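# Move the one filled canister into the yellow bay

## Task

Four canisters stand in the scene and exactly one holds contents. Work out which one, then set it inside the yellow taped bay so that no part of it rests on or beyond the tape. Return the three empty canisters to roughly their original spots. All four must finish upright, with none knocked over or leaning, and everything must stay in place on its own once the robot lets go.

## Robot and tools

ROBOT. A Hello Robot Stretch 3 with a single arm. It has a two-wheel base (0.33 m long, 0.34 m wide), a lift that rides up a mast, and a telescoping arm that reaches out from the robot's right side. The arm ends in a wrist (yaw, pitch, roll) and a two-finger gripper. The head pans and tilts and carries head_camera and nav_camera; wrist_camera rides on the gripper. The base cannot slide sideways, so to move the gripper forward or back you drive the base. Turns pivot on the point midway between the drive wheels, 0.05 m behind the front edge. Stowed (arm in, wrist folded), the wrist pokes up to 0.06 m past the right side and a turn sweeps a 0.28 m radius; an unfolded, level wrist reaches outside that circle.

FRAMES. Base frame: origin on the floor between the drive wheels, x forward, y left, z up. hand_pose is in this frame, placed where the closed fingertips meet; with all wrist joints at zero its x points up, y back along the arm toward the mast, z toward the rear. Fingertips are 0.04 m round pads that shift slightly toward the wrist when wide open. The odometry frame is the base frame at scene start; base_odometry counts wheel rotation only (slip looks like travel), heading positive to the left, -3.142 to 3.142.

execute_actions. Arguments: "actions", a list holding one action or nothing (empty returns state and images only), and "cameras", a list drawn from head_camera, nav_camera, wrist_camera, all; omitted, null or ["all"] gives every camera, [] gives none. An action may contain "base", "joints" and optionally "contact_limits"; its motions begin together and may finish at different times.
- base: exactly one of translate_m (offset in metres from the current base position, -1 to 1, positive forward) or rotate_rad (offset turn in radians, -3.2 to 3.2, positive counter-clockwise seen from above). Base offsets count from the base position in the latest state report.
- joints: an object keyed by joint name, each value an absolute target. lift_m 0 to 1.1 m (arm height, tolerance 0.004); arm_m 0 to 0.52 m (extension, 0.004); wrist_yaw_rad -1.345 to 4.42 (0 along the arm, positive toward the front, 3.0 folded over the base; 0.02); wrist_pitch_rad -1.57 to 0.451 (0 level, negative tips fingers down; 0.05); wrist_roll_rad -2.911 to 2.911 (0 fingers side by side and level; 0.02); gripper_m -0.089 to 0.179 (larger is wider; the fingertip gap is 0.007 m less than this when nearly shut, 0.025 m less when fully open, zero below 0.007; 0.004); head_pan_rad -3.953 to 1.73 (0 forward, positive left, -1.57 faces along the arm); head_tilt_rad -1.53 to 0.419 (0 level, negative down). A joint or base you leave out may still be driving toward its previous target without the status showing it.
- contact_limits: {"arm_m": effort percent, 1 to 100}; the arm halts with contact_stop when its effort reaches that level (negative sense while retracting) and holds no harder than that until the next action. Too small stops it instantly; values above the maximum are clipped.
Unknown keys or out-of-range numbers reject the whole call and nothing moves. No action runs beyond 15 s. If a result reports a stop, the remaining execute_actions, wait and finished_scene calls in that same reply are skipped.

wait: seconds, 0 to 10; commands nothing and returns the same state and images.
zoom_image: camera (head_camera, nav_camera or wrist_camera) and region [x0, y0, x1, y1] in pixels of that camera's latest full image, origin top-left, at most 504 by 504.
finished_scene: scene, the integer number of the current scene. It is final and reports success; only call it once everything rests stably without the robot.

RESULTS. base_status and joint_status: done (for the base, wheels turned the full amount even if slipping), off_target (stopped short, may still push), contact_stop, time_out, torque_fault (the last three drop the target and hold position unless slack or switched off). on_its_own covers uncommanded parts; "held at" gives a target, not a position. motor_effort is percent of maximum, positive toward larger joint values, peak in brackets; readings carry fixed biases and noise, and a maxed motor can read well below 100. Positive wheel effort pushes forward. lidar_m: 12 distances in metres from the base origin, 30-degree sectors starting straight ahead and going counter-clockwise (4th left, 7th behind, 10th right), "-" for none; the scan plane is 0.17 m above the floor, range 0.15 to 12 m, blind to clear objects and the robot, partly blocked by the mast and low lift. wrist_depth_mm (45 to 1000) and head_depth_mm (280 to 4000, sideways image) are 7x7 grids of median depth, row by row from top left. base_tilt in degrees (forward, right positive); turned_by_wheels and turned_by_imu give rotation since the last result. The pictures line orders the images. Camera intrinsics and T_world_to_cam (base frame to camera, OpenCV style) are supplied; head_camera 896x504, nav_camera 672x504 fisheye, wrist_camera 644x364; expect small errors, larger for the wrist camera.

SPEED. Full base speed (0.30 m/s, 1.9 rad/s) needs lift_m under 0.30, arm_m under 0.03 and wrist_yaw_rad over 2.54; otherwise 0.10 m/s and 0.63 rad/s.

GRIPPING. Command gripper_m below the object's width to hold it; release with at least 0.02 above the contact value. Neither the reading nor done confirms a grasp. Over-squeezing triggers a stall guard that weakens the grip; send a new value to squeeze again.

CAUTIONS. Fold or unfold the wrist only with lift_m 0.32 to 0.95, pitch -0.4 and roll near 0; folded, the lift may go down to 0.25. With yaw below -0.4 keep pitch at -0.5 or lower. Arm and lift stop and go slack on firm contact; a slack lift may sink under load or be pushed up by closing fingers. Base, wrist and head keep pushing; wrist servos overloaded for several seconds shut off for 10 s. Pushing on something rigid with the gripper above about 0.45 m, pushing again after a contact_stop, or driving while holding or hooking a fixed object can tip the robot. If it snags or leans, reverse the last move in small steps, free the gripper, and lower lift_m to about 0.2. Avoid drops, slips, slams, hard hits and heavy pushing, and never let a canister fall or tilt.

Each tool is called after "Call:" as name(argument=value, ...), one argument or row to a line, values as JSON.

## Session

Call:
execute_actions(
  actions=[],
)

Scene clock: 0.00 s.
base_odometry: x=+0.000 y=+0.000 heading=+0.000 (m, m, rad; odometry frame)
turned_by_wheels: +0.000 (rad since the last result)
turned_by_imu: +0.000 (rad since the last result)
base_tilt: forward=+0.3 right=+0.3 (deg)
lidar_m: 1.04 2.09 1.25 1.13 2.42 0.83 0.83 1.68 1.68 0.83 1.72 1.74
head_depth_mm: 1636 2528 2591 2553 2554 1837 1830 / 1778 2697 2834 2813 2804 2763 2568 / 1848 2694 3038 2993 2967 2972 2552 / 1845 2721 2796 2758 2719 2724 2576 / 1859 2536 2554 2536 2515 2477 2415 / 1850 2356 2351 2339 2304 2288 2255 / 1849 2193 2181 2164 2141 2128 2107
base_status: not commanded
joint_positions: lift_m=+0.529 arm_m=-0.003 wrist_yaw_rad=+2.831 wrist_pitch_rad=-0.632 wrist_roll_rad=+0.015 gripper_m=+0.037 head_pan_rad=-0.010 head_tilt_rad=-0.004
joint_status: not commanded
motor_effort: left_wheel=+0 right_wheel=+0 lift_m=+33 arm_m=-1 wrist_yaw_rad=+0 wrist_pitch_rad=+4 wrist_roll_rad=+1 gripper_m=-1 head_pan_rad=+0 head_tilt_rad=+1 (%)
hand_pose: x=+0.0375 y=+0.0410 z=+0.4964 quat_wxyz=(+0.322, +0.702, +0.111, +0.625) (m; base frame)
wrist_depth_mm: - - - - - - - / - - - - - - - / - - - - - - - / 848 883 867 890 891 885 881 / 753 - 784 764 772 763 789 / 666 675 - 670 703 684 695 / 601 610 - 611 607 618 624
pictures: head_camera (sideways: a quarter turn clockwise sets it upright), nav_camera (sideways: a quarter turn counterclockwise sets it upright), wrist_camera
Images, in order (width x height): head_camera 896x504, nav_camera 672x504, wrist_camera 644x364.

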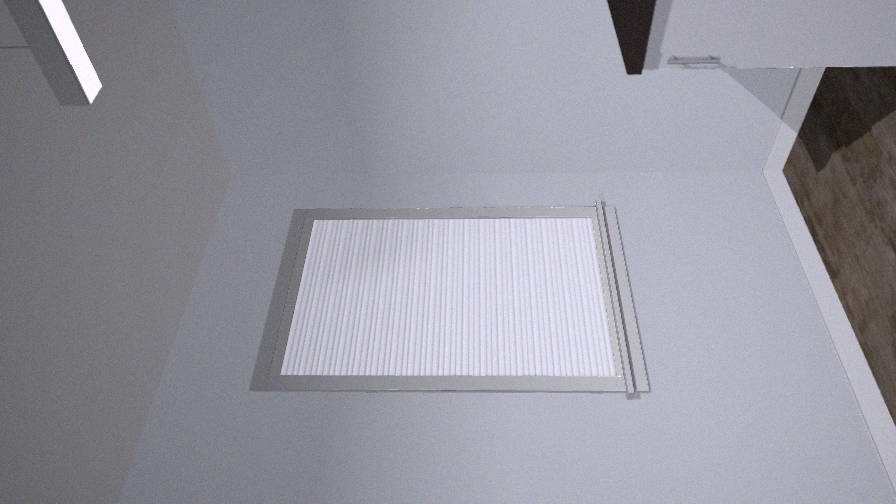

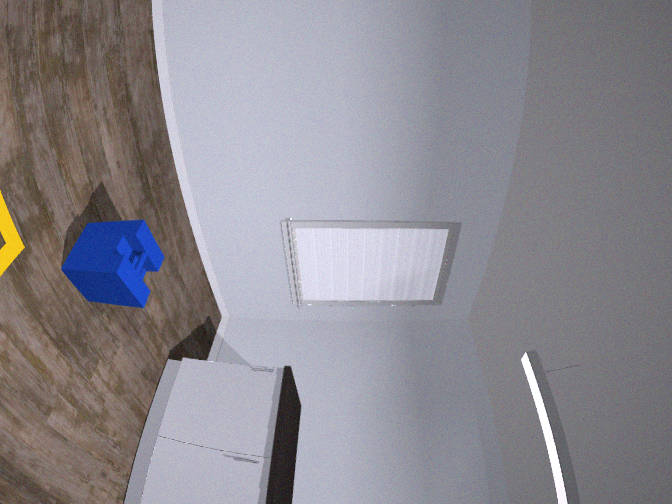

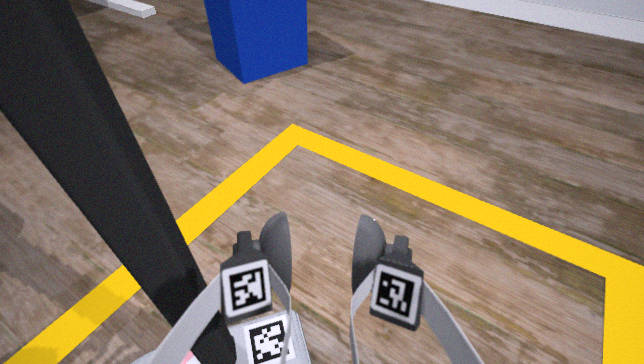

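Call:
execute_actions(
  actions=[
    {"joints":{"head_tilt_rad":-1.2,"head_pan_rad":0}},
  ],
)

Call:
execute_actions(
  actions=[
    {"joints":{"head_tilt_rad":-1.0,"head_pan_rad":-2.2}},
  ],
  cameras=["head_camera","nav_camera"],
)

Call:
execute_actions(
  actions=[
    {"joints":{"head_tilt_rad":-1.0,"head_pan_rad":1.6}},
  ],
  cameras=["head_camera","nav_camera"],
)

Scene clock: 7.83 s.
base_odometry: x=+0.000 y=+0.000 heading=+0.000 (m, m, rad; odometry frame)
turned_by_wheels: +0.000 (rad since the last result)
turned_by_imu: -0.001 (rad since the last result)
base_tilt: forward=+0.3 right=+0.2 (deg)
lidar_m: 1.04 2.08 1.25 1.13 2.42 0.83 0.83 1.68 1.69 0.83 1.73 1.73
head_depth_mm: 1879 1720 1548 1417 1299 1205 1102 / 1913 1716 1539 1408 1300 1199 - / 1888 1699 1535 1401 1289 1199 - / 1881 1421 1534 1397 1288 1190 - / 1350 1396 1528 1396 1283 1193 - / 1858 1625 1521 1384 1280 1185 1122 / 1858 1671 1518 1382 1270 1180 1107
base_status: not commanded
joint_positions: lift_m=+0.529 arm_m=-0.003 wrist_yaw_rad=+2.831 wrist_pitch_rad=-0.632 wrist_roll_rad=+0.015 gripper_m=+0.037 head_pan_rad=-0.007 head_tilt_rad=-1.185
joint_status: all done
motor_effort: left_wheel=+0(0) right_wheel=+0(1) lift_m=+32(32) arm_m=-1(1) wrist_yaw_rad=+0(0) wrist_pitch_rad=+4(4) wrist_roll_rad=+1(1) gripper_m=+0(1) head_pan_rad=+4(4) head_tilt_rad=-5(30) (%)
hand_pose: x=+0.0375 y=+0.0410 z=+0.4964 quat_wxyz=(+0.322, +0.702, +0.111, +0.625) (m; base frame)
wrist_depth_mm: - - - - - - - / - - - - - - - / - - - - - - - / 855 886 864 895 866 868 909 / 730 - 772 788 752 774 767 / 675 672 - 695 697 690 680 / 596 589 - 604 607 619 610
pictures: head_camera (sideways: a quarter turn clockwise sets it upright), nav_camera (sideways: a quarter turn counterclockwise sets it upright), wrist_camera
camera_calibration (this result's frames):
head_camera: T_world_to_cam=[[-0.907294, -0.00392976, -0.420478, 0.570012], [0.0038865, 0.999835, -0.0177306, 0.0262513], [0.420478, -0.017721, -0.907129, 1.13712], [0, 0, 0, 1]] pos_world=[0.0389323, -0.00385606, 1.27166]
nav_camera: T_world_to_cam=[[0.947413, -0.00115328, 0.320012, -0.380117], [0.0135041, -0.998959, -0.0435796, 0.102806], [0.319729, 0.0456094, -0.946411, 1.17931], [0, 0, 0, 1]] pos_world=[-0.0183202, 0.0484727, 1.24224]
wrist_camera: T_world_to_cam=[[0.961844, -0.273595, 0.00114152, -0.0232941], [-0.198531, -0.700808, -0.685167, 0.411621], [0.188259, 0.658797, -0.728385, 0.493601], [0, 0, 0, 1]] pos_world=[0.0112001, -0.0430891, 0.641587]
Images, in order (width x height): head_camera 896x504, nav_camera 672x504, wrist_camera 644x364.

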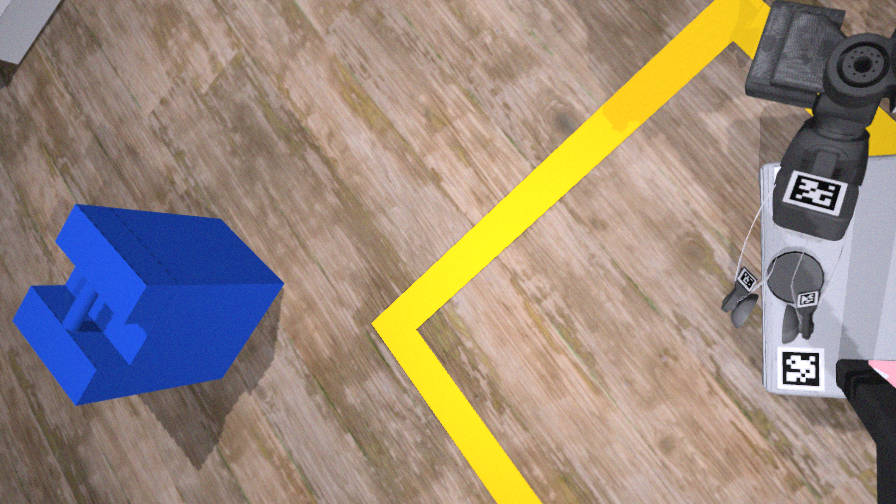

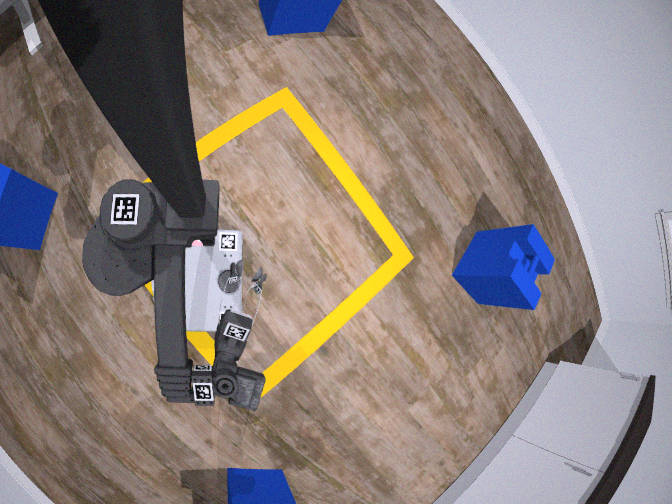

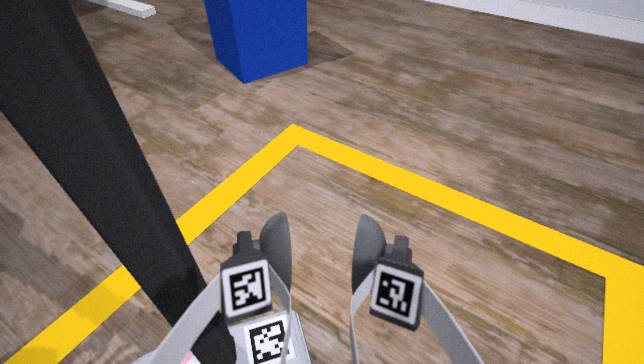

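Scene clock: 9.47 s.
base_odometry: x=+0.000 y=+0.000 heading=+0.000 (m, m, rad; odometry frame)
turned_by_wheels: +0.000 (rad since the last result)
turned_by_imu: +0.000 (rad since the last result)
base_tilt: forward=+0.3 right=+0.4 (deg)
lidar_m: 1.04 2.09 1.25 1.13 2.41 0.83 0.83 1.68 1.69 0.83 1.73 1.73
head_depth_mm: 1526 1758 1824 1577 1398 1252 - / 1552 1806 1816 1569 1388 1241 1144 / 1594 1849 1807 1570 1390 1236 - / 1627 1912 1804 1567 1385 1278 - / 1661 1958 1798 1560 1378 1272 - / 1716 1972 1790 1548 1375 1246 1084 / 1756 2004 1776 1553 1374 1229 1096
base_status: not commanded
joint_positions: lift_m=+0.529 arm_m=-0.003 wrist_yaw_rad=+2.831 wrist_pitch_rad=-0.632 wrist_roll_rad=+0.015 gripper_m=+0.037 head_pan_rad=-2.193 head_tilt_rad=-1.001
joint_status: all done
motor_effort: left_wheel=+0(0) right_wheel=+0(1) lift_m=+32(31) arm_m=-1(1) wrist_yaw_rad=+0(1) wrist_pitch_rad=+4(4) wrist_roll_rad=+1(1) gripper_m=-1(1) head_pan_rad=-4(47) head_tilt_rad=+1(12) (%)
hand_pose: x=+0.0375 y=+0.0410 z=+0.4964 quat_wxyz=(+0.322, +0.702, +0.111, +0.625) (m; base frame)
wrist_depth_mm: - - - - - - - / - - - - - - - / - - - - - - - / 860 883 864 887 883 894 900 / 767 - 804 780 784 771 776 / 667 655 - 682 711 681 704 / 614 610 - 621 597 603 618
pictures: head_camera (sideways: a quarter turn clockwise sets it upright), nav_camera (sideways: a quarter turn counterclockwise sets it upright)
camera_calibration (this result's frames):
head_camera: T_world_to_cam=[[0.466909, 0.66837, -0.579032, 0.768168], [0.812287, -0.582982, -0.0179327, 0.0215875], [-0.349551, -0.461967, -0.815108, 1.02222], [0, 0, 0, 1]] pos_world=[-0.0188817, -0.0286031, 1.2784]
nav_camera: T_world_to_cam=[[-0.50451, -0.712553, 0.487583, -0.589517], [-0.827961, 0.559416, -0.0391737, 0.102213], [-0.244849, -0.423463, -0.872197, 1.08636], [0, 0, 0, 1]] pos_world=[0.0532037, -0.0172098, 1.23896]
Images, in order (width x height): head_camera 896x504, nav_camera 672x504.

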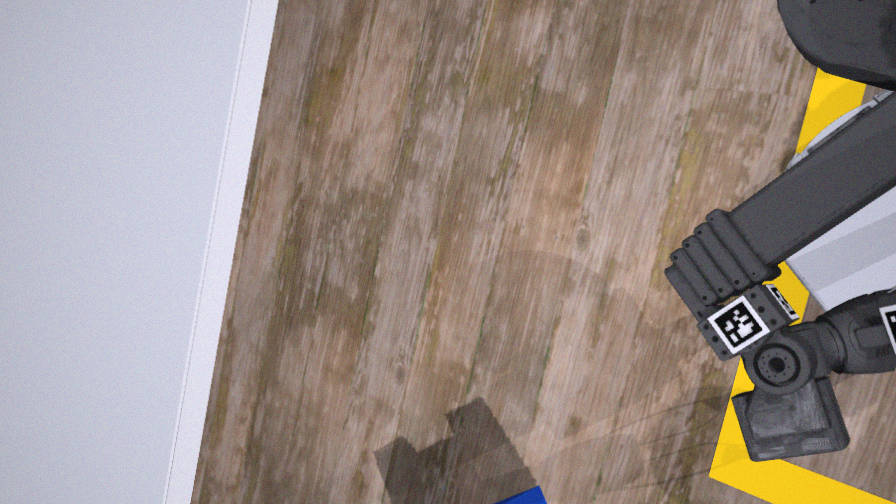

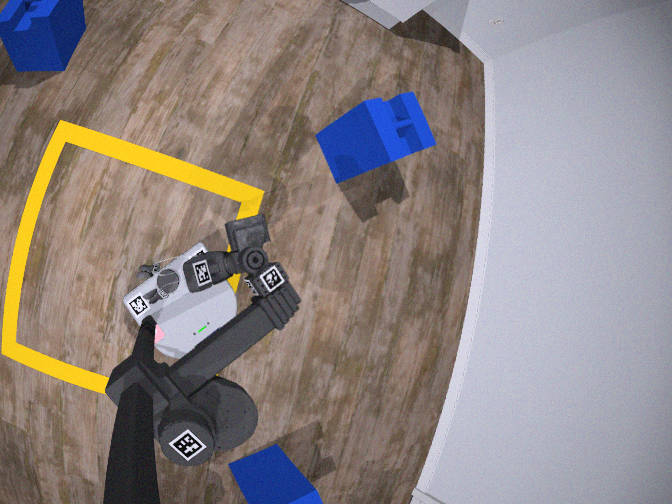

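Scene clock: 11.80 s.
base_odometry: x=+0.000 y=+0.000 heading=+0.000 (m, m, rad; odometry frame)
turned_by_wheels: +0.000 (rad since the last result)
turned_by_imu: +0.000 (rad since the last result)
base_tilt: forward=+0.3 right=+0.3 (deg)
lidar_m: 1.04 2.09 1.25 1.13 2.42 0.83 0.83 1.67 1.69 0.83 1.73 1.73
head_depth_mm: 2250 2157 1818 1589 1404 1247 1132 / 2424 2105 1710 1571 1397 1245 1126 / 2549 1576 1527 1574 1391 1245 1123 / 2587 2058 1684 1565 1381 1243 1132 / 2580 2106 1793 1560 1382 1253 - / 2461 2107 1780 1554 1403 - - / 2338 2101 1785 1581 - - -
base_status: not commanded
joint_positions: lift_m=+0.529 arm_m=-0.003 wrist_yaw_rad=+2.831 wrist_pitch_rad=-0.632 wrist_roll_rad=+0.015 gripper_m=+0.037 head_pan_rad=+1.593 head_tilt_rad=-1.001
joint_status: all done
motor_effort: left_wheel=+0(1) right_wheel=+0(1) lift_m=+32(32) arm_m=-1(1) wrist_yaw_rad=-1(0) wrist_pitch_rad=+4(4) wrist_roll_rad=+1(1) gripper_m=+0(1) head_pan_rad=+4(45) head_tilt_rad=+1(3) (%)
hand_pose: x=+0.0375 y=+0.0410 z=+0.4964 quat_wxyz=(+0.322, +0.702, +0.111, +0.625) (m; base frame)
wrist_depth_mm: - - - - - - - / - - - - - - - / - - - - - - - / 845 894 869 870 907 876 884 / 740 - 793 759 776 763 774 / 681 658 - 688 696 675 683 / 600 606 - 608 609 610 625
pictures: head_camera (sideways: a quarter turn clockwise sets it upright), nav_camera (sideways: a quarter turn counterclockwise sets it upright)
camera_calibration (this result's frames):
head_camera: T_world_to_cam=[[0.0278429, -0.814751, -0.579143, 0.770991], [-0.99961, -0.0214133, -0.0179326, 0.03264], [0.00220926, 0.579416, -0.815029, 1.01997], [0, 0, 0, 1]] pos_world=[0.00890725, 0.0378759, 1.27841]
nav_camera: T_world_to_cam=[[-0.0242971, 0.872672, 0.487702, -0.592601], [0.997997, 0.049677, -0.03917, 0.0910694], [-0.0584101, 0.485774, -0.872131, 1.08513], [0, 0, 0, 1]] pos_world=[-0.0419027, -0.0145064, 1.23896]
Images, in order (width x height): head_camera 896x504, nav_camera 672x504.

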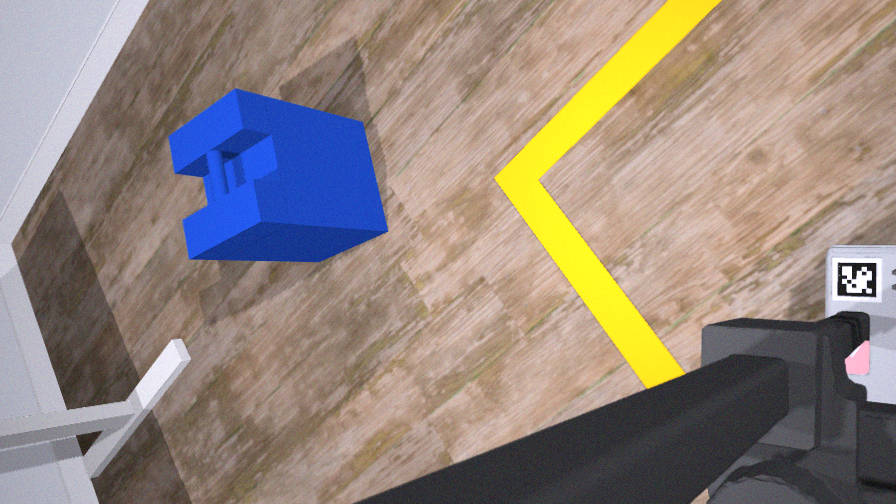

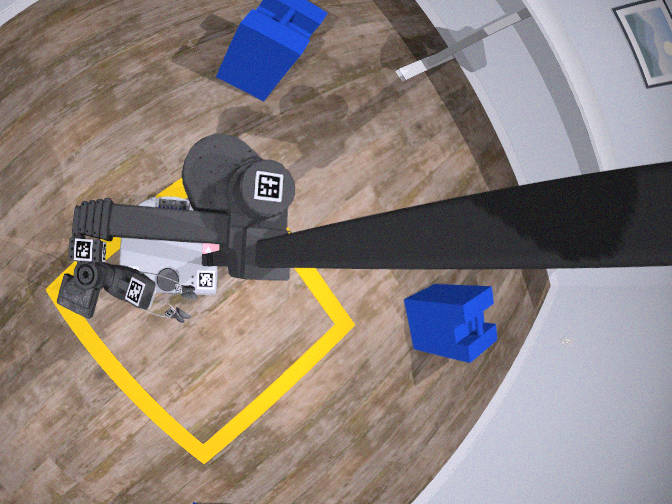

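Call:
execute_actions(
  actions=[
    {"base":{"translate_m":0.6},"joints":{"wrist_pitch_rad":-0.4,"wrist_roll_rad":0,"lift_m":0.7,"head_pan_rad":0}},
  ],
  cameras=[],
)

Call:
execute_actions(
  actions=[
    {"base":{"rotate_rad":1.57},"joints":{"wrist_yaw_rad":0,"head_pan_rad":-1.57,"gripper_m":0.12}},
  ],
  cameras=[],
)

Call:
execute_actions(
  actions=[
    {"joints":{"wrist_pitch_rad":-1.57,"arm_m":0.3,"head_tilt_rad":-1.1}},
  ],
)

Scene clock: 52.67 s.
base_odometry: x=+0.600 y=+0.000 heading=+0.000 (m, m, rad; odometry frame)
turned_by_wheels: +0.000 (rad since the last result)
turned_by_imu: -0.001 (rad since the last result)
base_tilt: forward=+0.3 right=+0.2 (deg)
lidar_m: 0.44 0.56 1.64 1.23 1.23 2.42 1.41 2.14 0.96 1.48 1.33 1.34
head_depth_mm: 2136 2163 1790 1584 1399 1247 1126 / 2312 2138 1812 1572 1395 1246 1125 / 2253 2129 1810 1580 1369 1239 1124 / 2048 2132 1797 1188 1043 1238 1118 / 1892 2059 1796 1117 1078 1241 1127 / 1754 1976 1798 1527 1313 1237 1119 / 1631 1839 1780 1551 1372 1234 1111
base_status: done
joint_positions: lift_m=+0.700 arm_m=-0.003 wrist_yaw_rad=+2.831 wrist_pitch_rad=-0.422 wrist_roll_rad=+0.006 gripper_m=+0.037 head_pan_rad=+0.007 head_tilt_rad=-1.001
joint_status: all done
motor_effort: left_wheel=+0(7) right_wheel=+0(3) lift_m=+35(38) arm_m=-1(1) wrist_yaw_rad=+0(0) wrist_pitch_rad=+7(7) wrist_roll_rad=-3(4) gripper_m=+0(0) head_pan_rad=-3(39) head_tilt_rad=+0(0) (%)
hand_pose: x=+0.0471 y=+0.0709 z=+0.7116 quat_wxyz=(+0.254, +0.708, +0.039, +0.658) (m; base frame)
wrist_depth_mm: - - - - - - - / - - - - - - - / - - - - - - - / - - - - - - - / - - - - - - - / - - - - - - 584 / 834 - 849 871 865 857 572
pictures: none
No camera images: the call's "cameras" was empty. Leave "cameras" out to get every camera's image.

Scene clock: 56.10 s.
base_odometry: x=+0.600 y=+0.000 heading=+1.570 (m, m, rad; odometry frame)
turned_by_wheels: +1.570 (rad since the last result)
turned_by_imu: +1.589 (rad since the last result)
base_tilt: forward=+0.3 right=+0.3 (deg)
lidar_m: 1.23 1.23 2.41 1.41 2.14 0.96 1.49 1.33 1.34 0.44 0.56 1.64
head_depth_mm: 2122 2165 1787 1586 1400 - - / 2320 2138 1814 1568 1391 - - / 2222 2124 1811 1567 1359 - - / 2053 2124 1810 1172 1004 - - / 1882 2072 1795 1112 1097 1239 1121 / 1745 1960 1802 1529 1332 1239 1114 / 1630 1839 1783 1553 1373 1230 1116
base_status: done
joint_positions: lift_m=+0.700 arm_m=-0.003 wrist_yaw_rad=+0.001 wrist_pitch_rad=-0.422 wrist_roll_rad=+0.004 gripper_m=+0.120 head_pan_rad=-1.563 head_tilt_rad=-1.001
joint_status: all done
motor_effort: left_wheel=-2(8) right_wheel=+2(6) lift_m=+34(34) arm_m=-1(1) wrist_yaw_rad=-1(0) wrist_pitch_rad=+7(7) wrist_roll_rad=-2(3) gripper_m=-1(93) head_pan_rad=-4(42) head_tilt_rad=+1(0) (%)
hand_pose: x=-0.0212 y=-0.3661 z=+0.7116 quat_wxyz=(+0.690, +0.149, -0.692, -0.148) (m; base frame)
wrist_depth_mm: - - - - - - 832 / - - - - - - 862 / - - - - - - 949 / - - - - - - 935 / - - 668 - - - - / - - 569 548 - - - / 837 812 552 491 857 860 891
pictures: none
No camera images: the call's "cameras" was empty. Leave "cameras" out to get every camera's image.

Scene clock: 59.53 s.
base_odometry: x=+0.600 y=+0.000 heading=+1.570 (m, m, rad; odometry frame)
turned_by_wheels: +0.000 (rad since the last result)
turned_by_imu: +0.000 (rad since the last result)
base_tilt: forward=+0.3 right=+0.3 (deg)
lidar_m: 1.23 1.23 2.42 1.40 2.14 0.96 1.48 1.33 1.34 0.44 0.56 1.64
head_depth_mm: 2128 1918 1673 1492 1364 - - / 2226 1942 - - - 1213 - / 2170 1971 1604 1435 1336 1223 - / 2080 1923 - 1026 1276 1219 - / 1958 1875 1650 1078 1272 1208 1113 / 1820 1863 1636 1133 1323 1209 1105 / 1691 1825 1634 1464 1317 1200 1102
base_status: not commanded
joint_positions: lift_m=+0.700 arm_m=+0.300 wrist_yaw_rad=+0.000 wrist_pitch_rad=-1.563 wrist_roll_rad=+0.004 gripper_m=+0.120 head_pan_rad=-1.563 head_tilt_rad=-1.087
joint_status: all done
motor_effort: left_wheel=-3(2) right_wheel=+2(2) lift_m=+34(34) arm_m=+5(6) wrist_yaw_rad=+0(2) wrist_pitch_rad=-2(7) wrist_roll_rad=-2(2) gripper_m=+0(1) head_pan_rad=-3(3) head_tilt_rad=-4(11) (%)
hand_pose: x=-0.0216 y=-0.4224 z=+0.5822 quat_wxyz=(+0.501, +0.497, -0.502, -0.499) (m; base frame)
wrist_depth_mm: 690 334 398 334 335 688 673 / 712 702 408 343 696 690 714 / 711 744 722 350 715 711 708 / 729 731 735 748 731 732 725 / 756 744 748 768 744 751 742 / 763 - 765 762 773 767 766 / 800 783 788 - - 785 776
pictures: head_camera (sideways: a quarter turn clockwise sets it upright), nav_camera (sideways: a quarter turn counterclockwise sets it upright), wrist_camera
camera_calibration (this result's frames):
head_camera: T_world_to_cam=[[-0.0164982, 0.86143, -0.507608, 0.67807], [0.999803, 0.00859231, -0.017914, 0.0204172], [-0.0110701, -0.507803, -0.861402, 1.08033], [0, 0, 0, 1]] pos_world=[0.00273312, -0.0356895, 1.27516]
nav_camera: T_world_to_cam=[[0.0120605, -0.911297, 0.411574, -0.493662], [-0.998633, -0.0319099, -0.0413909, 0.106136], [0.0508527, -0.410512, -0.910436, 1.13424], [0, 0, 0, 1]] pos_world=[0.0542656, 0.0191317, 1.24022]
wrist_camera: T_world_to_cam=[[-0.999202, -0.0307846, -0.02545, -0.0176474], [-0.034772, 0.983956, 0.174992, 0.348293], [0.0196546, 0.175737, -0.984241, 0.813814], [0, 0, 0, 1]] pos_world=[-0.0215177, -0.486266, 0.739591]
Images, in order (width x height): head_camera 896x504, nav_camera 672x504, wrist_camera 644x364.

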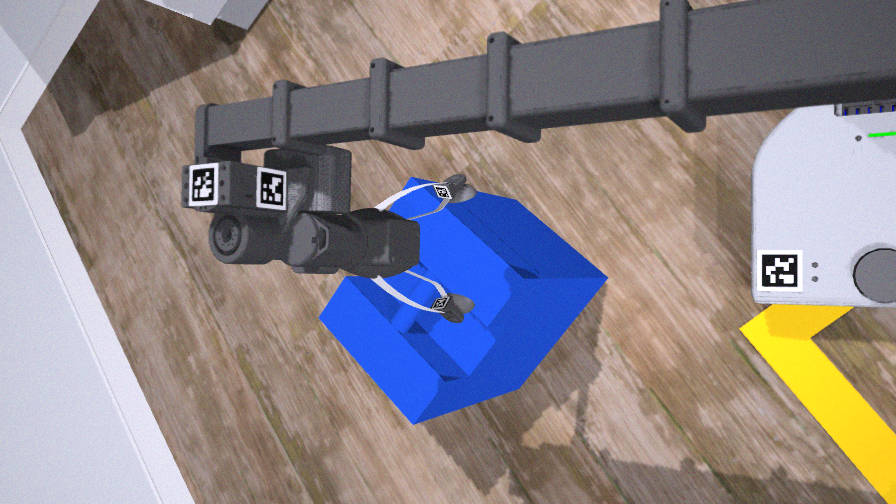

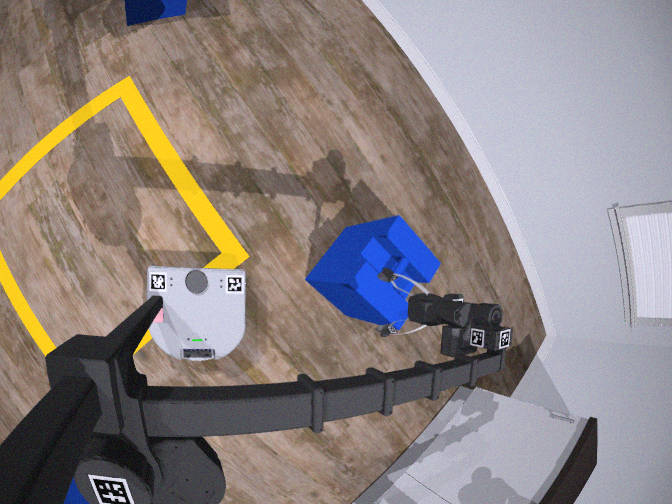

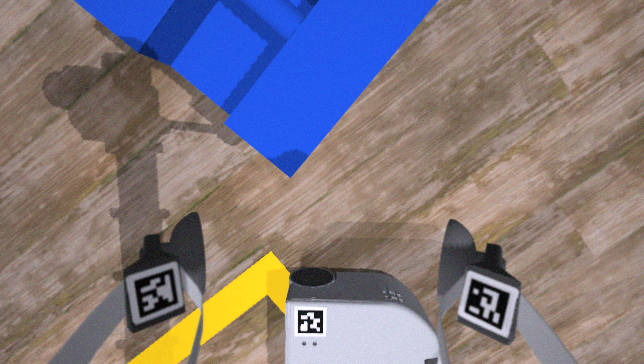

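Call:
execute_actions(
  actions=[
    {"base":{"translate_m":0.1},"joints":{"wrist_yaw_rad":0.8,"arm_m":0.52,"lift_m":0.6,"gripper_m":0.09}},
  ],
)

Scene clock: 76.80 s.
base_odometry: x=+0.600 y=+0.100 heading=+1.570 (m, m, rad; odometry frame)
turned_by_wheels: +0.000 (rad since the last result)
turned_by_imu: -0.001 (rad since the last result)
base_tilt: forward=+0.3 right=+0.3 (deg)
lidar_m: 1.14 1.13 2.36 1.39 2.20 1.05 1.56 1.41 0.51 0.45 1.57 1.57
head_depth_mm: 2176 1907 1671 1492 1346 1226 1128 / 2222 1907 1680 1505 - - - / 2137 - 1634 1045 1285 1231 - / 2057 1955 1159 1080 1270 1216 - / 1889 1882 1654 1095 1308 1212 1105 / 1749 1860 1645 1474 1329 1206 1105 / 1619 1802 1640 1460 1315 1205 1101
base_status: done
joint_positions: lift_m=+0.600 arm_m=+0.517 wrist_yaw_rad=+0.799 wrist_pitch_rad=-1.564 wrist_roll_rad=+0.004 gripper_m=+0.090 head_pan_rad=-1.563 head_tilt_rad=-1.087
joint_status: all done
joint sent to its limit — the command would take arm_m past its upper limit, so that joint was sent only as far as its limit.
motor_effort: left_wheel=-3(5) right_wheel=+1(7) lift_m=+29(29) arm_m=+5(4) wrist_yaw_rad=+1(6) wrist_pitch_rad=-2(2) wrist_roll_rad=-2(2) gripper_m=-1(93) head_pan_rad=-4(3) head_tilt_rad=-4(4) (%)
hand_pose: x=-0.0376 y=-0.6463 z=+0.4824 quat_wxyz=(+0.656, +0.654, -0.269, -0.266) (m; base frame)
wrist_depth_mm: 596 599 600 602 578 605 588 / 615 603 243 243 241 596 596 / 622 253 250 249 249 623 624 / 631 635 330 261 329 629 622 / 648 659 340 330 338 651 648 / 680 677 319 284 300 657 653 / 705 - 278 277 275 678 690
pictures: head_camera (sideways: a quarter turn clockwise sets it upright), nav_camera (sideways: a quarter turn counterclockwise sets it upright), wrist_camera
camera_calibration (this result's frames):
head_camera: T_world_to_cam=[[-0.0164126, 0.86144, -0.507595, 0.678053], [0.999803, 0.00849318, -0.0179139, 0.0204172], [-0.0111207, -0.507789, -0.86141, 1.08034], [0, 0, 0, 1]] pos_world=[0.00272957, -0.0356888, 1.27516]
nav_camera: T_world_to_cam=[[0.0119699, -0.911304, 0.41156, -0.493644], [-0.998637, -0.03181, -0.0413912, 0.106136], [0.0508117, -0.410504, -0.910442, 1.13424], [0, 0, 0, 1]] pos_world=[0.0542675, 0.0191279, 1.24022]
wrist_camera: T_world_to_cam=[[-0.674933, -0.737439, -0.025483, -0.487571], [-0.72918, 0.66129, 0.176045, 0.350328], [-0.11297, 0.1374, -0.984052, 0.725464], [0, 0, 0, 1]] pos_world=[0.00833038, -0.690901, 0.639796]
Images, in order (width x height): head_camera 896x504, nav_camera 672x504, wrist_camera 644x364.

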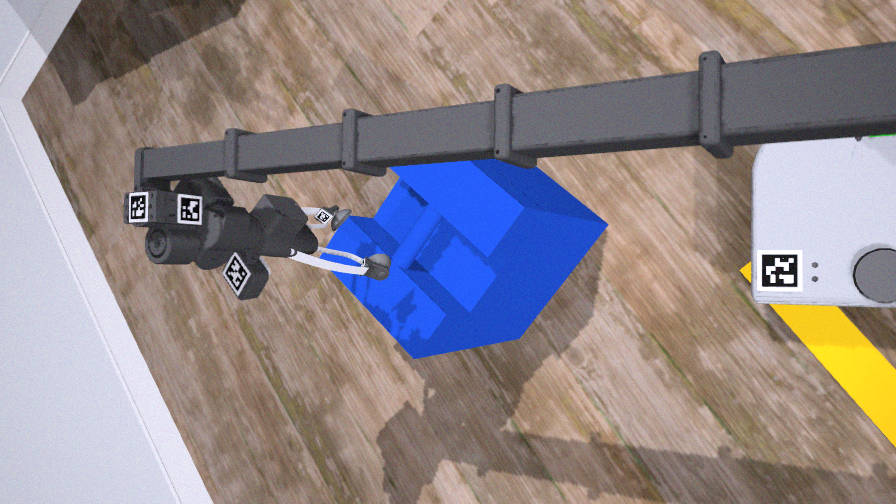

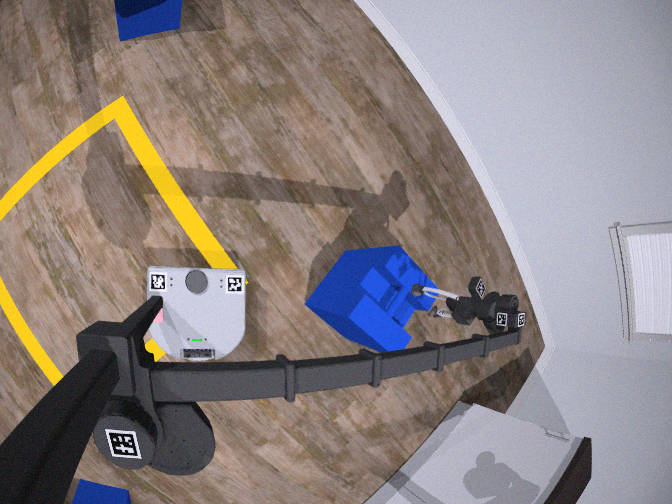

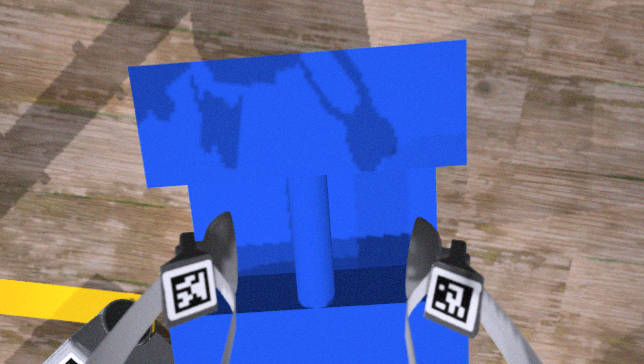

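Call:
execute_actions(
  actions=[
    {"base":{"translate_m":-0.007},"joints":{"arm_m":0.493,"gripper_m":0.07}},
  ],
  cameras=[],
)

Call:
execute_actions(
  actions=[
    {"joints":{"lift_m":0.505}},
  ],
  cameras=["wrist_camera"],
)

Call:
execute_actions(
  actions=[
    {"joints":{"gripper_m":0.0}},
  ],
  cameras=[],
)

Call:
execute_actions(
  actions=[
    {"joints":{"lift_m":0.54}},
  ],
)

Scene clock: 88.27 s.
base_odometry: x=+0.600 y=+0.093 heading=+1.570 (m, m, rad; odometry frame)
turned_by_wheels: +0.000 (rad since the last result)
turned_by_imu: -0.001 (rad since the last result)
base_tilt: forward=+0.2 right=+0.3 (deg)
lidar_m: 1.15 1.14 2.36 1.39 2.20 1.04 1.56 1.40 0.53 0.44 1.57 1.58
head_depth_mm: 2178 1908 1676 1493 1343 1228 1128 / 2201 1912 1667 1508 - - - / 2157 - 1634 1051 1299 1227 - / 2058 1974 1141 1078 1260 1216 - / 1892 1889 1658 1087 1312 1207 1107 / 1746 1870 1642 1468 1324 1204 1106 / 1627 1792 1633 1459 1317 1203 1099
base_status: done
joint_positions: lift_m=+0.600 arm_m=+0.493 wrist_yaw_rad=+0.799 wrist_pitch_rad=-1.564 wrist_roll_rad=+0.004 gripper_m=+0.070 head_pan_rad=-1.563 head_tilt_rad=-1.087
joint_status: all done
motor_effort: left_wheel=-2(8) right_wheel=+1(3) lift_m=+29(29) arm_m=-6(6) wrist_yaw_rad=+2(2) wrist_pitch_rad=-2(2) wrist_roll_rad=-2(2) gripper_m=-1(82) head_pan_rad=-3(4) head_tilt_rad=-5(4) (%)
hand_pose: x=-0.0376 y=-0.6229 z=+0.4824 quat_wxyz=(+0.656, +0.654, -0.269, -0.266) (m; base frame)
wrist_depth_mm: 599 595 596 240 240 587 588 / 620 597 244 244 241 596 604 / 622 625 250 250 249 614 633 / 643 640 330 325 326 644 640 / 660 664 337 335 332 644 649 / 666 662 - 271 - 668 676 / 689 - 280 277 276 669 676
pictures: none
No camera images: the call's "cameras" was empty. Leave "cameras" out to get every camera's image.

Scene clock: 89.97 s.
base_odometry: x=+0.600 y=+0.093 heading=+1.570 (m, m, rad; odometry frame)
turned_by_wheels: +0.000 (rad since the last result)
turned_by_imu: +0.000 (rad since the last result)
base_tilt: forward=+0.3 right=+0.3 (deg)
lidar_m: 1.15 1.14 2.37 1.39 2.20 1.04 1.56 1.40 0.53 0.44 1.57 1.58
head_depth_mm: 2187 1908 1670 1490 1345 1225 1118 / 2222 1905 1667 1487 1342 1232 - / 2128 1939 1659 1032 1280 1216 - / 2047 1892 1138 1074 1254 1221 - / 1880 1889 1650 1084 1313 1208 1111 / 1757 1869 1642 1461 1327 1203 1106 / 1623 1801 1639 1458 1320 1202 1102
base_status: not commanded
joint_positions: lift_m=+0.505 arm_m=+0.493 wrist_yaw_rad=+0.799 wrist_pitch_rad=-1.564 wrist_roll_rad=+0.004 gripper_m=+0.070 head_pan_rad=-1.563 head_tilt_rad=-1.087
joint_status: all done
motor_effort: left_wheel=-2(3) right_wheel=+2(2) lift_m=+29(28) arm_m=-6(6) wrist_yaw_rad=+1(2) wrist_pitch_rad=-2(2) wrist_roll_rad=-2(2) gripper_m=-1(1) head_pan_rad=-3(3) head_tilt_rad=-5(4) (%)
hand_pose: x=-0.0376 y=-0.6229 z=+0.3874 quat_wxyz=(+0.656, +0.654, -0.269, -0.266) (m; base frame)
wrist_depth_mm: 151 150 150 149 148 148 502 / 155 153 152 152 151 152 511 / 349 157 156 156 156 155 524 / 546 236 234 164 232 533 542 / 559 553 241 169 237 547 556 / 569 581 - 174 - 561 574 / 585 214 206 180 193 188 590
pictures: wrist_camera
camera_calibration (this result's frames):
wrist_camera: T_world_to_cam=[[-0.674894, -0.737474, -0.0254831, -0.472721], [-0.729214, 0.661252, 0.176046, 0.351518], [-0.112979, 0.137395, -0.984052, 0.628759], [0, 0, 0, 1]] pos_world=[0.00833178, -0.66745, 0.544802]
Images, in order (width x height): wrist_camera 644x364.

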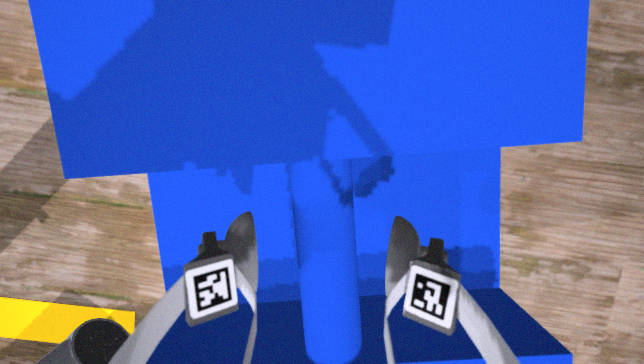

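Scene clock: 91.17 s.
base_odometry: x=+0.600 y=+0.093 heading=+1.570 (m, m, rad; odometry frame)
turned_by_wheels: +0.000 (rad since the last result)
turned_by_imu: +0.000 (rad since the last result)
base_tilt: forward=+0.3 right=+0.4 (deg)
lidar_m: 1.15 1.14 2.36 1.39 2.20 1.05 1.56 1.40 0.53 0.44 1.57 1.58
head_depth_mm: 2183 1923 1683 1492 1347 1225 1119 / 2208 1922 1677 1489 1341 1238 - / 2151 1940 1664 1033 1281 1220 - / 2054 1896 1134 1078 1253 1223 - / 1893 1883 1656 1087 1314 1209 1108 / 1749 1871 1648 1466 1322 1203 1106 / 1621 1802 1632 1462 1316 1202 1102
base_status: not commanded
joint_positions: lift_m=+0.505 arm_m=+0.493 wrist_yaw_rad=+0.804 wrist_pitch_rad=-1.565 wrist_roll_rad=-0.005 gripper_m=+0.001 head_pan_rad=-1.563 head_tilt_rad=-1.087
joint_status: all done
motor_effort: left_wheel=-2(3) right_wheel=+1(1) lift_m=+28(29) arm_m=-6(6) wrist_yaw_rad=-3(4) wrist_pitch_rad=-2(2) wrist_roll_rad=+4(4) gripper_m=-11(97) head_pan_rad=-4(3) head_tilt_rad=-5(4) (%)
hand_pose: x=-0.0378 y=-0.6228 z=+0.3875 quat_wxyz=(+0.657, +0.656, -0.264, -0.261) (m; base frame)
wrist_depth_mm: 152 151 150 150 150 149 501 / 155 154 154 153 152 152 508 / 513 158 158 157 157 156 531 / 544 234 234 166 234 536 554 / 565 554 240 167 239 561 550 / 571 578 245 170 242 563 568 / 591 220 204 180 195 191 593
pictures: none
No camera images: the call's "cameras" was empty. Leave "cameras" out to get every camera's image.

Scene clock: 92.30 s.
base_odometry: x=+0.600 y=+0.093 heading=+1.570 (m, m, rad; odometry frame)
turned_by_wheels: +0.000 (rad since the last result)
turned_by_imu: +0.000 (rad since the last result)
base_tilt: forward=+0.2 right=+0.3 (deg)
lidar_m: 1.15 1.14 2.36 1.39 2.20 1.04 1.57 1.40 0.53 0.44 1.57 1.58
head_depth_mm: 2186 1920 1676 1492 1341 1222 1119 / 2220 1900 1674 1486 1342 1235 - / 2159 1933 1622 1034 1280 1233 - / 2065 1924 1132 1079 1255 1221 - / 1902 1878 1648 1086 1308 1210 1108 / 1746 1864 1636 1467 1320 1204 1105 / 1623 1802 1638 1459 1319 1204 1103
base_status: not commanded
joint_positions: lift_m=+0.540 arm_m=+0.493 wrist_yaw_rad=+0.802 wrist_pitch_rad=-1.564 wrist_roll_rad=-0.005 gripper_m=+0.000 head_pan_rad=-1.563 head_tilt_rad=-1.087
joint_status: all done
motor_effort: left_wheel=-2(2) right_wheel=+1(2) lift_m=+35(46) arm_m=-6(6) wrist_yaw_rad=-1(3) wrist_pitch_rad=-2(2) wrist_roll_rad=+4(4) gripper_m=-3(11) head_pan_rad=-3(3) head_tilt_rad=-4(4) (%)
hand_pose: x=-0.0377 y=-0.6229 z=+0.4222 quat_wxyz=(+0.657, +0.655, -0.265, -0.262) (m; base frame)
wrist_depth_mm: 545 182 182 181 181 181 538 / 562 187 186 186 186 186 542 / 562 192 191 190 190 190 566 / 577 580 269 207 266 575 574 / 586 598 275 205 275 583 594 / 612 602 278 - 258 602 601 / 625 215 214 211 212 212 627
pictures: head_camera (sideways: a quarter turn clockwise sets it upright), nav_camera (sideways: a quarter turn counterclockwise sets it upright), wrist_camera
camera_calibration (this result's frames):
head_camera: T_world_to_cam=[[-0.0164118, 0.86144, -0.507595, 0.678053], [0.999803, 0.00849223, -0.0179139, 0.0204172], [-0.0111212, -0.507789, -0.86141, 1.08034], [0, 0, 0, 1]] pos_world=[0.00272954, -0.0356888, 1.27516]
nav_camera: T_world_to_cam=[[0.0119691, -0.911304, 0.41156, -0.493644], [-0.998637, -0.0318091, -0.0413912, 0.106136], [0.0508114, -0.410504, -0.910442, 1.13424], [0, 0, 0, 1]] pos_world=[0.0542675, 0.0191278, 1.24022]
wrist_camera: T_world_to_cam=[[-0.665802, -0.745695, -0.0254355, -0.476697], [-0.737247, 0.652251, 0.176167, 0.33941], [-0.114776, 0.136045, -0.984032, 0.662031], [0, 0, 0, 1]] pos_world=[0.00882845, -0.666917, 0.579541]
Images, in order (width x height): head_camera 896x504, nav_camera 672x504, wrist_camera 644x364.

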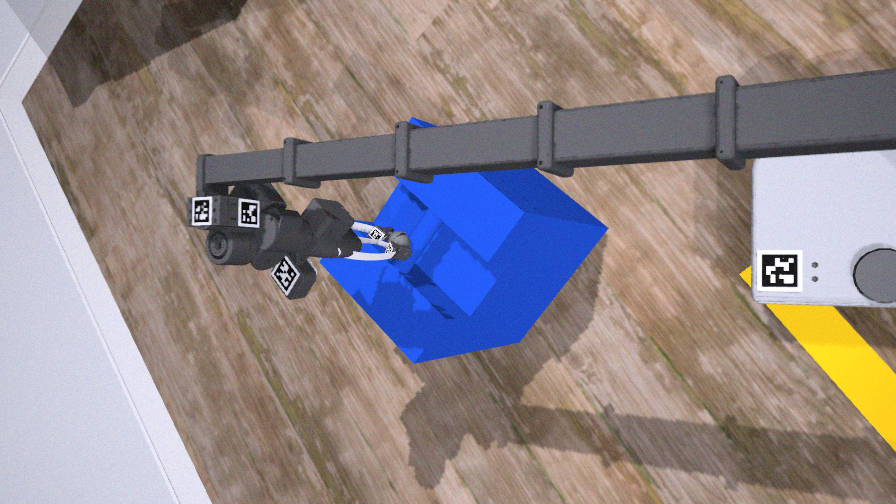

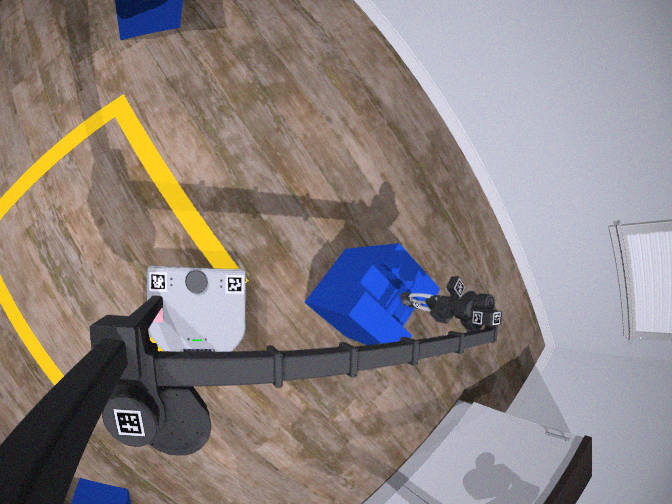

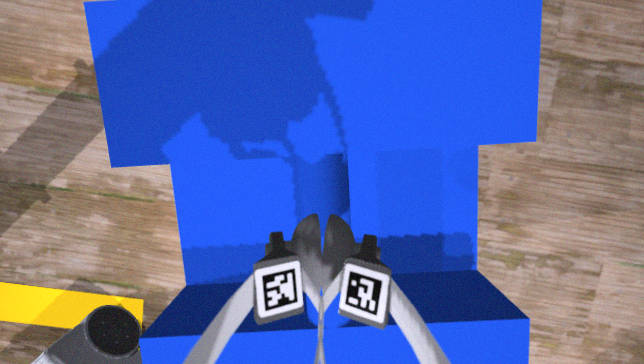

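Call:
execute_actions(
  actions=[
    {"joints":{"gripper_m":0.08}},
  ],
  cameras=[],
)

Call:
execute_actions(
  actions=[
    {"joints":{"lift_m":0.472}},
  ],
  cameras=[],
)

Call:
execute_actions(
  actions=[
    {"joints":{"gripper_m":-0.02}},
  ],
  cameras=["wrist_camera"],
)

Call:
execute_actions(
  actions=[
    {"joints":{"lift_m":0.5}},
  ],
  cameras=["wrist_camera"],
)

Scene clock: 103.07 s.
base_odometry: x=+0.600 y=+0.093 heading=+1.570 (m, m, rad; odometry frame)
turned_by_wheels: +0.000 (rad since the last result)
turned_by_imu: -0.001 (rad since the last result)
base_tilt: forward=+0.2 right=+0.3 (deg)
lidar_m: 1.14 1.14 2.37 1.39 2.20 1.04 1.57 1.40 0.53 0.44 1.57 1.58
head_depth_mm: 2173 1905 1687 1493 1340 1222 1121 / 2220 1902 1674 1487 1338 1237 - / 2139 1938 1623 1032 1280 1230 - / 2054 1932 1137 1082 1251 1223 - / 1890 1889 1642 1086 1313 1206 1106 / 1754 1864 1644 1464 1325 1201 1103 / 1623 1798 1637 1469 1327 1204 1106
base_status: not commanded
joint_positions: lift_m=+0.540 arm_m=+0.493 wrist_yaw_rad=+0.802 wrist_pitch_rad=-1.564 wrist_roll_rad=-0.005 gripper_m=+0.080 head_pan_rad=-1.563 head_tilt_rad=-1.087
joint_status: all done
motor_effort: left_wheel=-2(3) right_wheel=+2(2) lift_m=+34(34) arm_m=-6(6) wrist_yaw_rad=-2(2) wrist_pitch_rad=-2(2) wrist_roll_rad=+4(4) gripper_m=+0(94) head_pan_rad=-3(4) head_tilt_rad=-4(4) (%)
hand_pose: x=-0.0377 y=-0.6229 z=+0.4222 quat_wxyz=(+0.657, +0.655, -0.265, -0.262) (m; base frame)
wrist_depth_mm: 536 182 182 181 181 181 525 / 559 187 188 187 185 184 552 / 567 192 192 191 190 189 564 / 587 581 268 206 267 570 572 / 599 595 275 208 273 583 586 / 620 609 266 211 252 597 601 / 630 213 214 212 210 213 618
pictures: none
No camera images: the call's "cameras" was empty. Leave "cameras" out to get every camera's image.

Scene clock: 104.53 s.
base_odometry: x=+0.600 y=+0.093 heading=+1.570 (m, m, rad; odometry frame)
turned_by_wheels: +0.000 (rad since the last result)
turned_by_imu: +0.000 (rad since the last result)
base_tilt: forward=+0.2 right=+0.4 (deg)
lidar_m: 1.14 1.14 2.36 1.39 2.19 1.04 1.56 1.40 0.53 0.44 1.57 1.58
head_depth_mm: 2193 1912 1686 1492 1349 1225 1121 / 2228 1912 1668 1463 1341 1216 1131 / 2141 1900 1642 1033 1284 1221 - / 2060 1890 1686 1073 1256 1218 - / 1895 1877 1643 1084 1311 1205 1110 / 1749 1863 1653 1463 1318 1209 1103 / 1621 1795 1631 1463 1319 1201 1102
base_status: not commanded
joint_positions: lift_m=+0.472 arm_m=+0.493 wrist_yaw_rad=+0.802 wrist_pitch_rad=-1.564 wrist_roll_rad=-0.005 gripper_m=+0.080 head_pan_rad=-1.563 head_tilt_rad=-1.087
joint_status: all done
motor_effort: left_wheel=-2(2) right_wheel=+2(2) lift_m=+29(27) arm_m=-6(6) wrist_yaw_rad=-1(2) wrist_pitch_rad=-2(2) wrist_roll_rad=+4(4) gripper_m=-1(0) head_pan_rad=-4(4) head_tilt_rad=-5(5) (%)
hand_pose: x=-0.0377 y=-0.6229 z=+0.3544 quat_wxyz=(+0.657, +0.655, -0.265, -0.262) (m; base frame)
wrist_depth_mm: 119 119 119 119 118 118 117 / 122 122 121 121 120 120 120 / 125 125 124 124 124 123 123 / 322 203 201 129 199 200 504 / 531 209 205 133 203 206 519 / 543 540 211 137 211 210 536 / 546 213 205 141 194 189 543
pictures: none
No camera images: the call's "cameras" was empty. Leave "cameras" out to get every camera's image.

Scene clock: 106.03 s.
base_odometry: x=+0.600 y=+0.093 heading=+1.570 (m, m, rad; odometry frame)
turned_by_wheels: +0.000 (rad since the last result)
turned_by_imu: +0.000 (rad since the last result)
base_tilt: forward=+0.2 right=+0.3 (deg)
lidar_m: 1.15 1.14 2.36 1.39 2.20 1.05 1.56 1.40 0.53 0.44 1.57 1.58
head_depth_mm: 2167 1922 1686 1490 1339 1220 1117 / 2221 1911 1673 1470 1338 1221 1133 / 2145 1905 1632 1031 1299 1225 - / 2060 1898 1683 1075 1238 1217 - / 1897 1903 1647 1096 1314 1206 1108 / 1756 1867 1647 1472 1322 1203 1105 / 1616 1783 1638 1461 1316 1202 1105
base_status: not commanded
joint_positions: lift_m=+0.472 arm_m=+0.493 wrist_yaw_rad=+0.801 wrist_pitch_rad=-1.563 wrist_roll_rad=-0.004 gripper_m=-0.019 head_pan_rad=-1.563 head_tilt_rad=-1.087
joint_status: all done
motor_effort: left_wheel=-2(2) right_wheel=+2(2) lift_m=+36(36) arm_m=-6(6) wrist_yaw_rad=-1(2) wrist_pitch_rad=-2(3) wrist_roll_rad=+3(4) gripper_m=-22(100) head_pan_rad=-3(3) head_tilt_rad=-4(5) (%)
hand_pose: x=-0.0374 y=-0.6231 z=+0.3541 quat_wxyz=(+0.657, +0.655, -0.266, -0.262) (m; base frame)
wrist_depth_mm: 116 116 115 116 115 115 114 / 119 119 118 118 118 118 117 / 122 122 122 121 121 121 120 / 513 199 198 126 197 197 505 / 521 206 202 130 202 202 525 / 540 212 - 134 207 207 533 / 547 212 195 138 191 211 547
pictures: wrist_camera
camera_calibration (this result's frames):
wrist_camera: T_world_to_cam=[[-0.666911, -0.744705, -0.0253818, -0.477875], [-0.736443, 0.653558, 0.174683, 0.353155], [-0.113499, 0.13519, -0.984298, 0.594706], [0, 0, 0, 1]] pos_world=[0.0088765, -0.667081, 0.511548]
Images, in order (width x height): wrist_camera 644x364.

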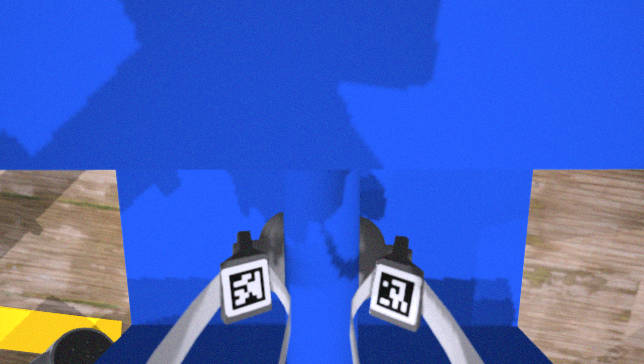

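Scene clock: 107.07 s.
base_odometry: x=+0.600 y=+0.093 heading=+1.570 (m, m, rad; odometry frame)
turned_by_wheels: +0.000 (rad since the last result)
turned_by_imu: +0.000 (rad since the last result)
base_tilt: forward=+0.3 right=+0.3 (deg)
lidar_m: 1.15 1.14 2.36 1.39 2.19 1.05 1.56 1.40 0.54 0.44 1.57 1.58
head_depth_mm: 2172 1924 1681 1497 1342 1217 1118 / 2224 1910 1678 1470 1342 1233 1132 / 2152 1946 1657 1008 1295 1217 - / 2055 1895 1098 1044 1240 1221 - / 1904 1890 1657 1075 1315 1210 1109 / 1748 1869 1646 1468 1331 1202 1108 / 1624 1800 1641 1457 1313 1204 1102
base_status: not commanded
joint_positions: lift_m=+0.500 arm_m=+0.493 wrist_yaw_rad=+0.801 wrist_pitch_rad=-1.561 wrist_roll_rad=-0.004 gripper_m=-0.019 head_pan_rad=-1.563 head_tilt_rad=-1.087
joint_status: all done
motor_effort: left_wheel=-2(2) right_wheel=+2(2) lift_m=+42(45) arm_m=-6(6) wrist_yaw_rad=-1(1) wrist_pitch_rad=-3(3) wrist_roll_rad=+3(3) gripper_m=-22(22) head_pan_rad=-4(3) head_tilt_rad=-4(4) (%)
hand_pose: x=-0.0371 y=-0.6235 z=+0.3818 quat_wxyz=(+0.657, +0.655, -0.267, -0.261) (m; base frame)
wrist_depth_mm: 116 115 115 115 114 114 114 / 119 118 118 118 117 117 116 / 122 122 121 121 120 120 119 / 541 199 198 126 198 196 535 / 549 206 203 130 202 203 555 / 574 212 - 134 207 207 569 / 579 200 195 138 190 211 572
pictures: wrist_camera
camera_calibration (this result's frames):
wrist_camera: T_world_to_cam=[[-0.666877, -0.744738, -0.0253127, -0.477235], [-0.736665, 0.653769, 0.172946, 0.349548], [-0.112251, 0.133981, -0.984606, 0.621458], [0, 0, 0, 1]] pos_world=[0.0090021, -0.667202, 0.539358]
Images, in order (width x height): wrist_camera 644x364.

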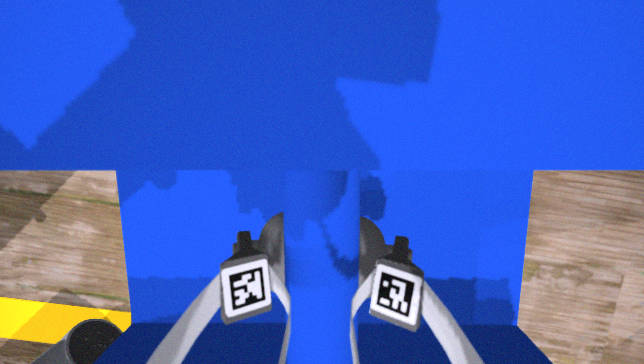

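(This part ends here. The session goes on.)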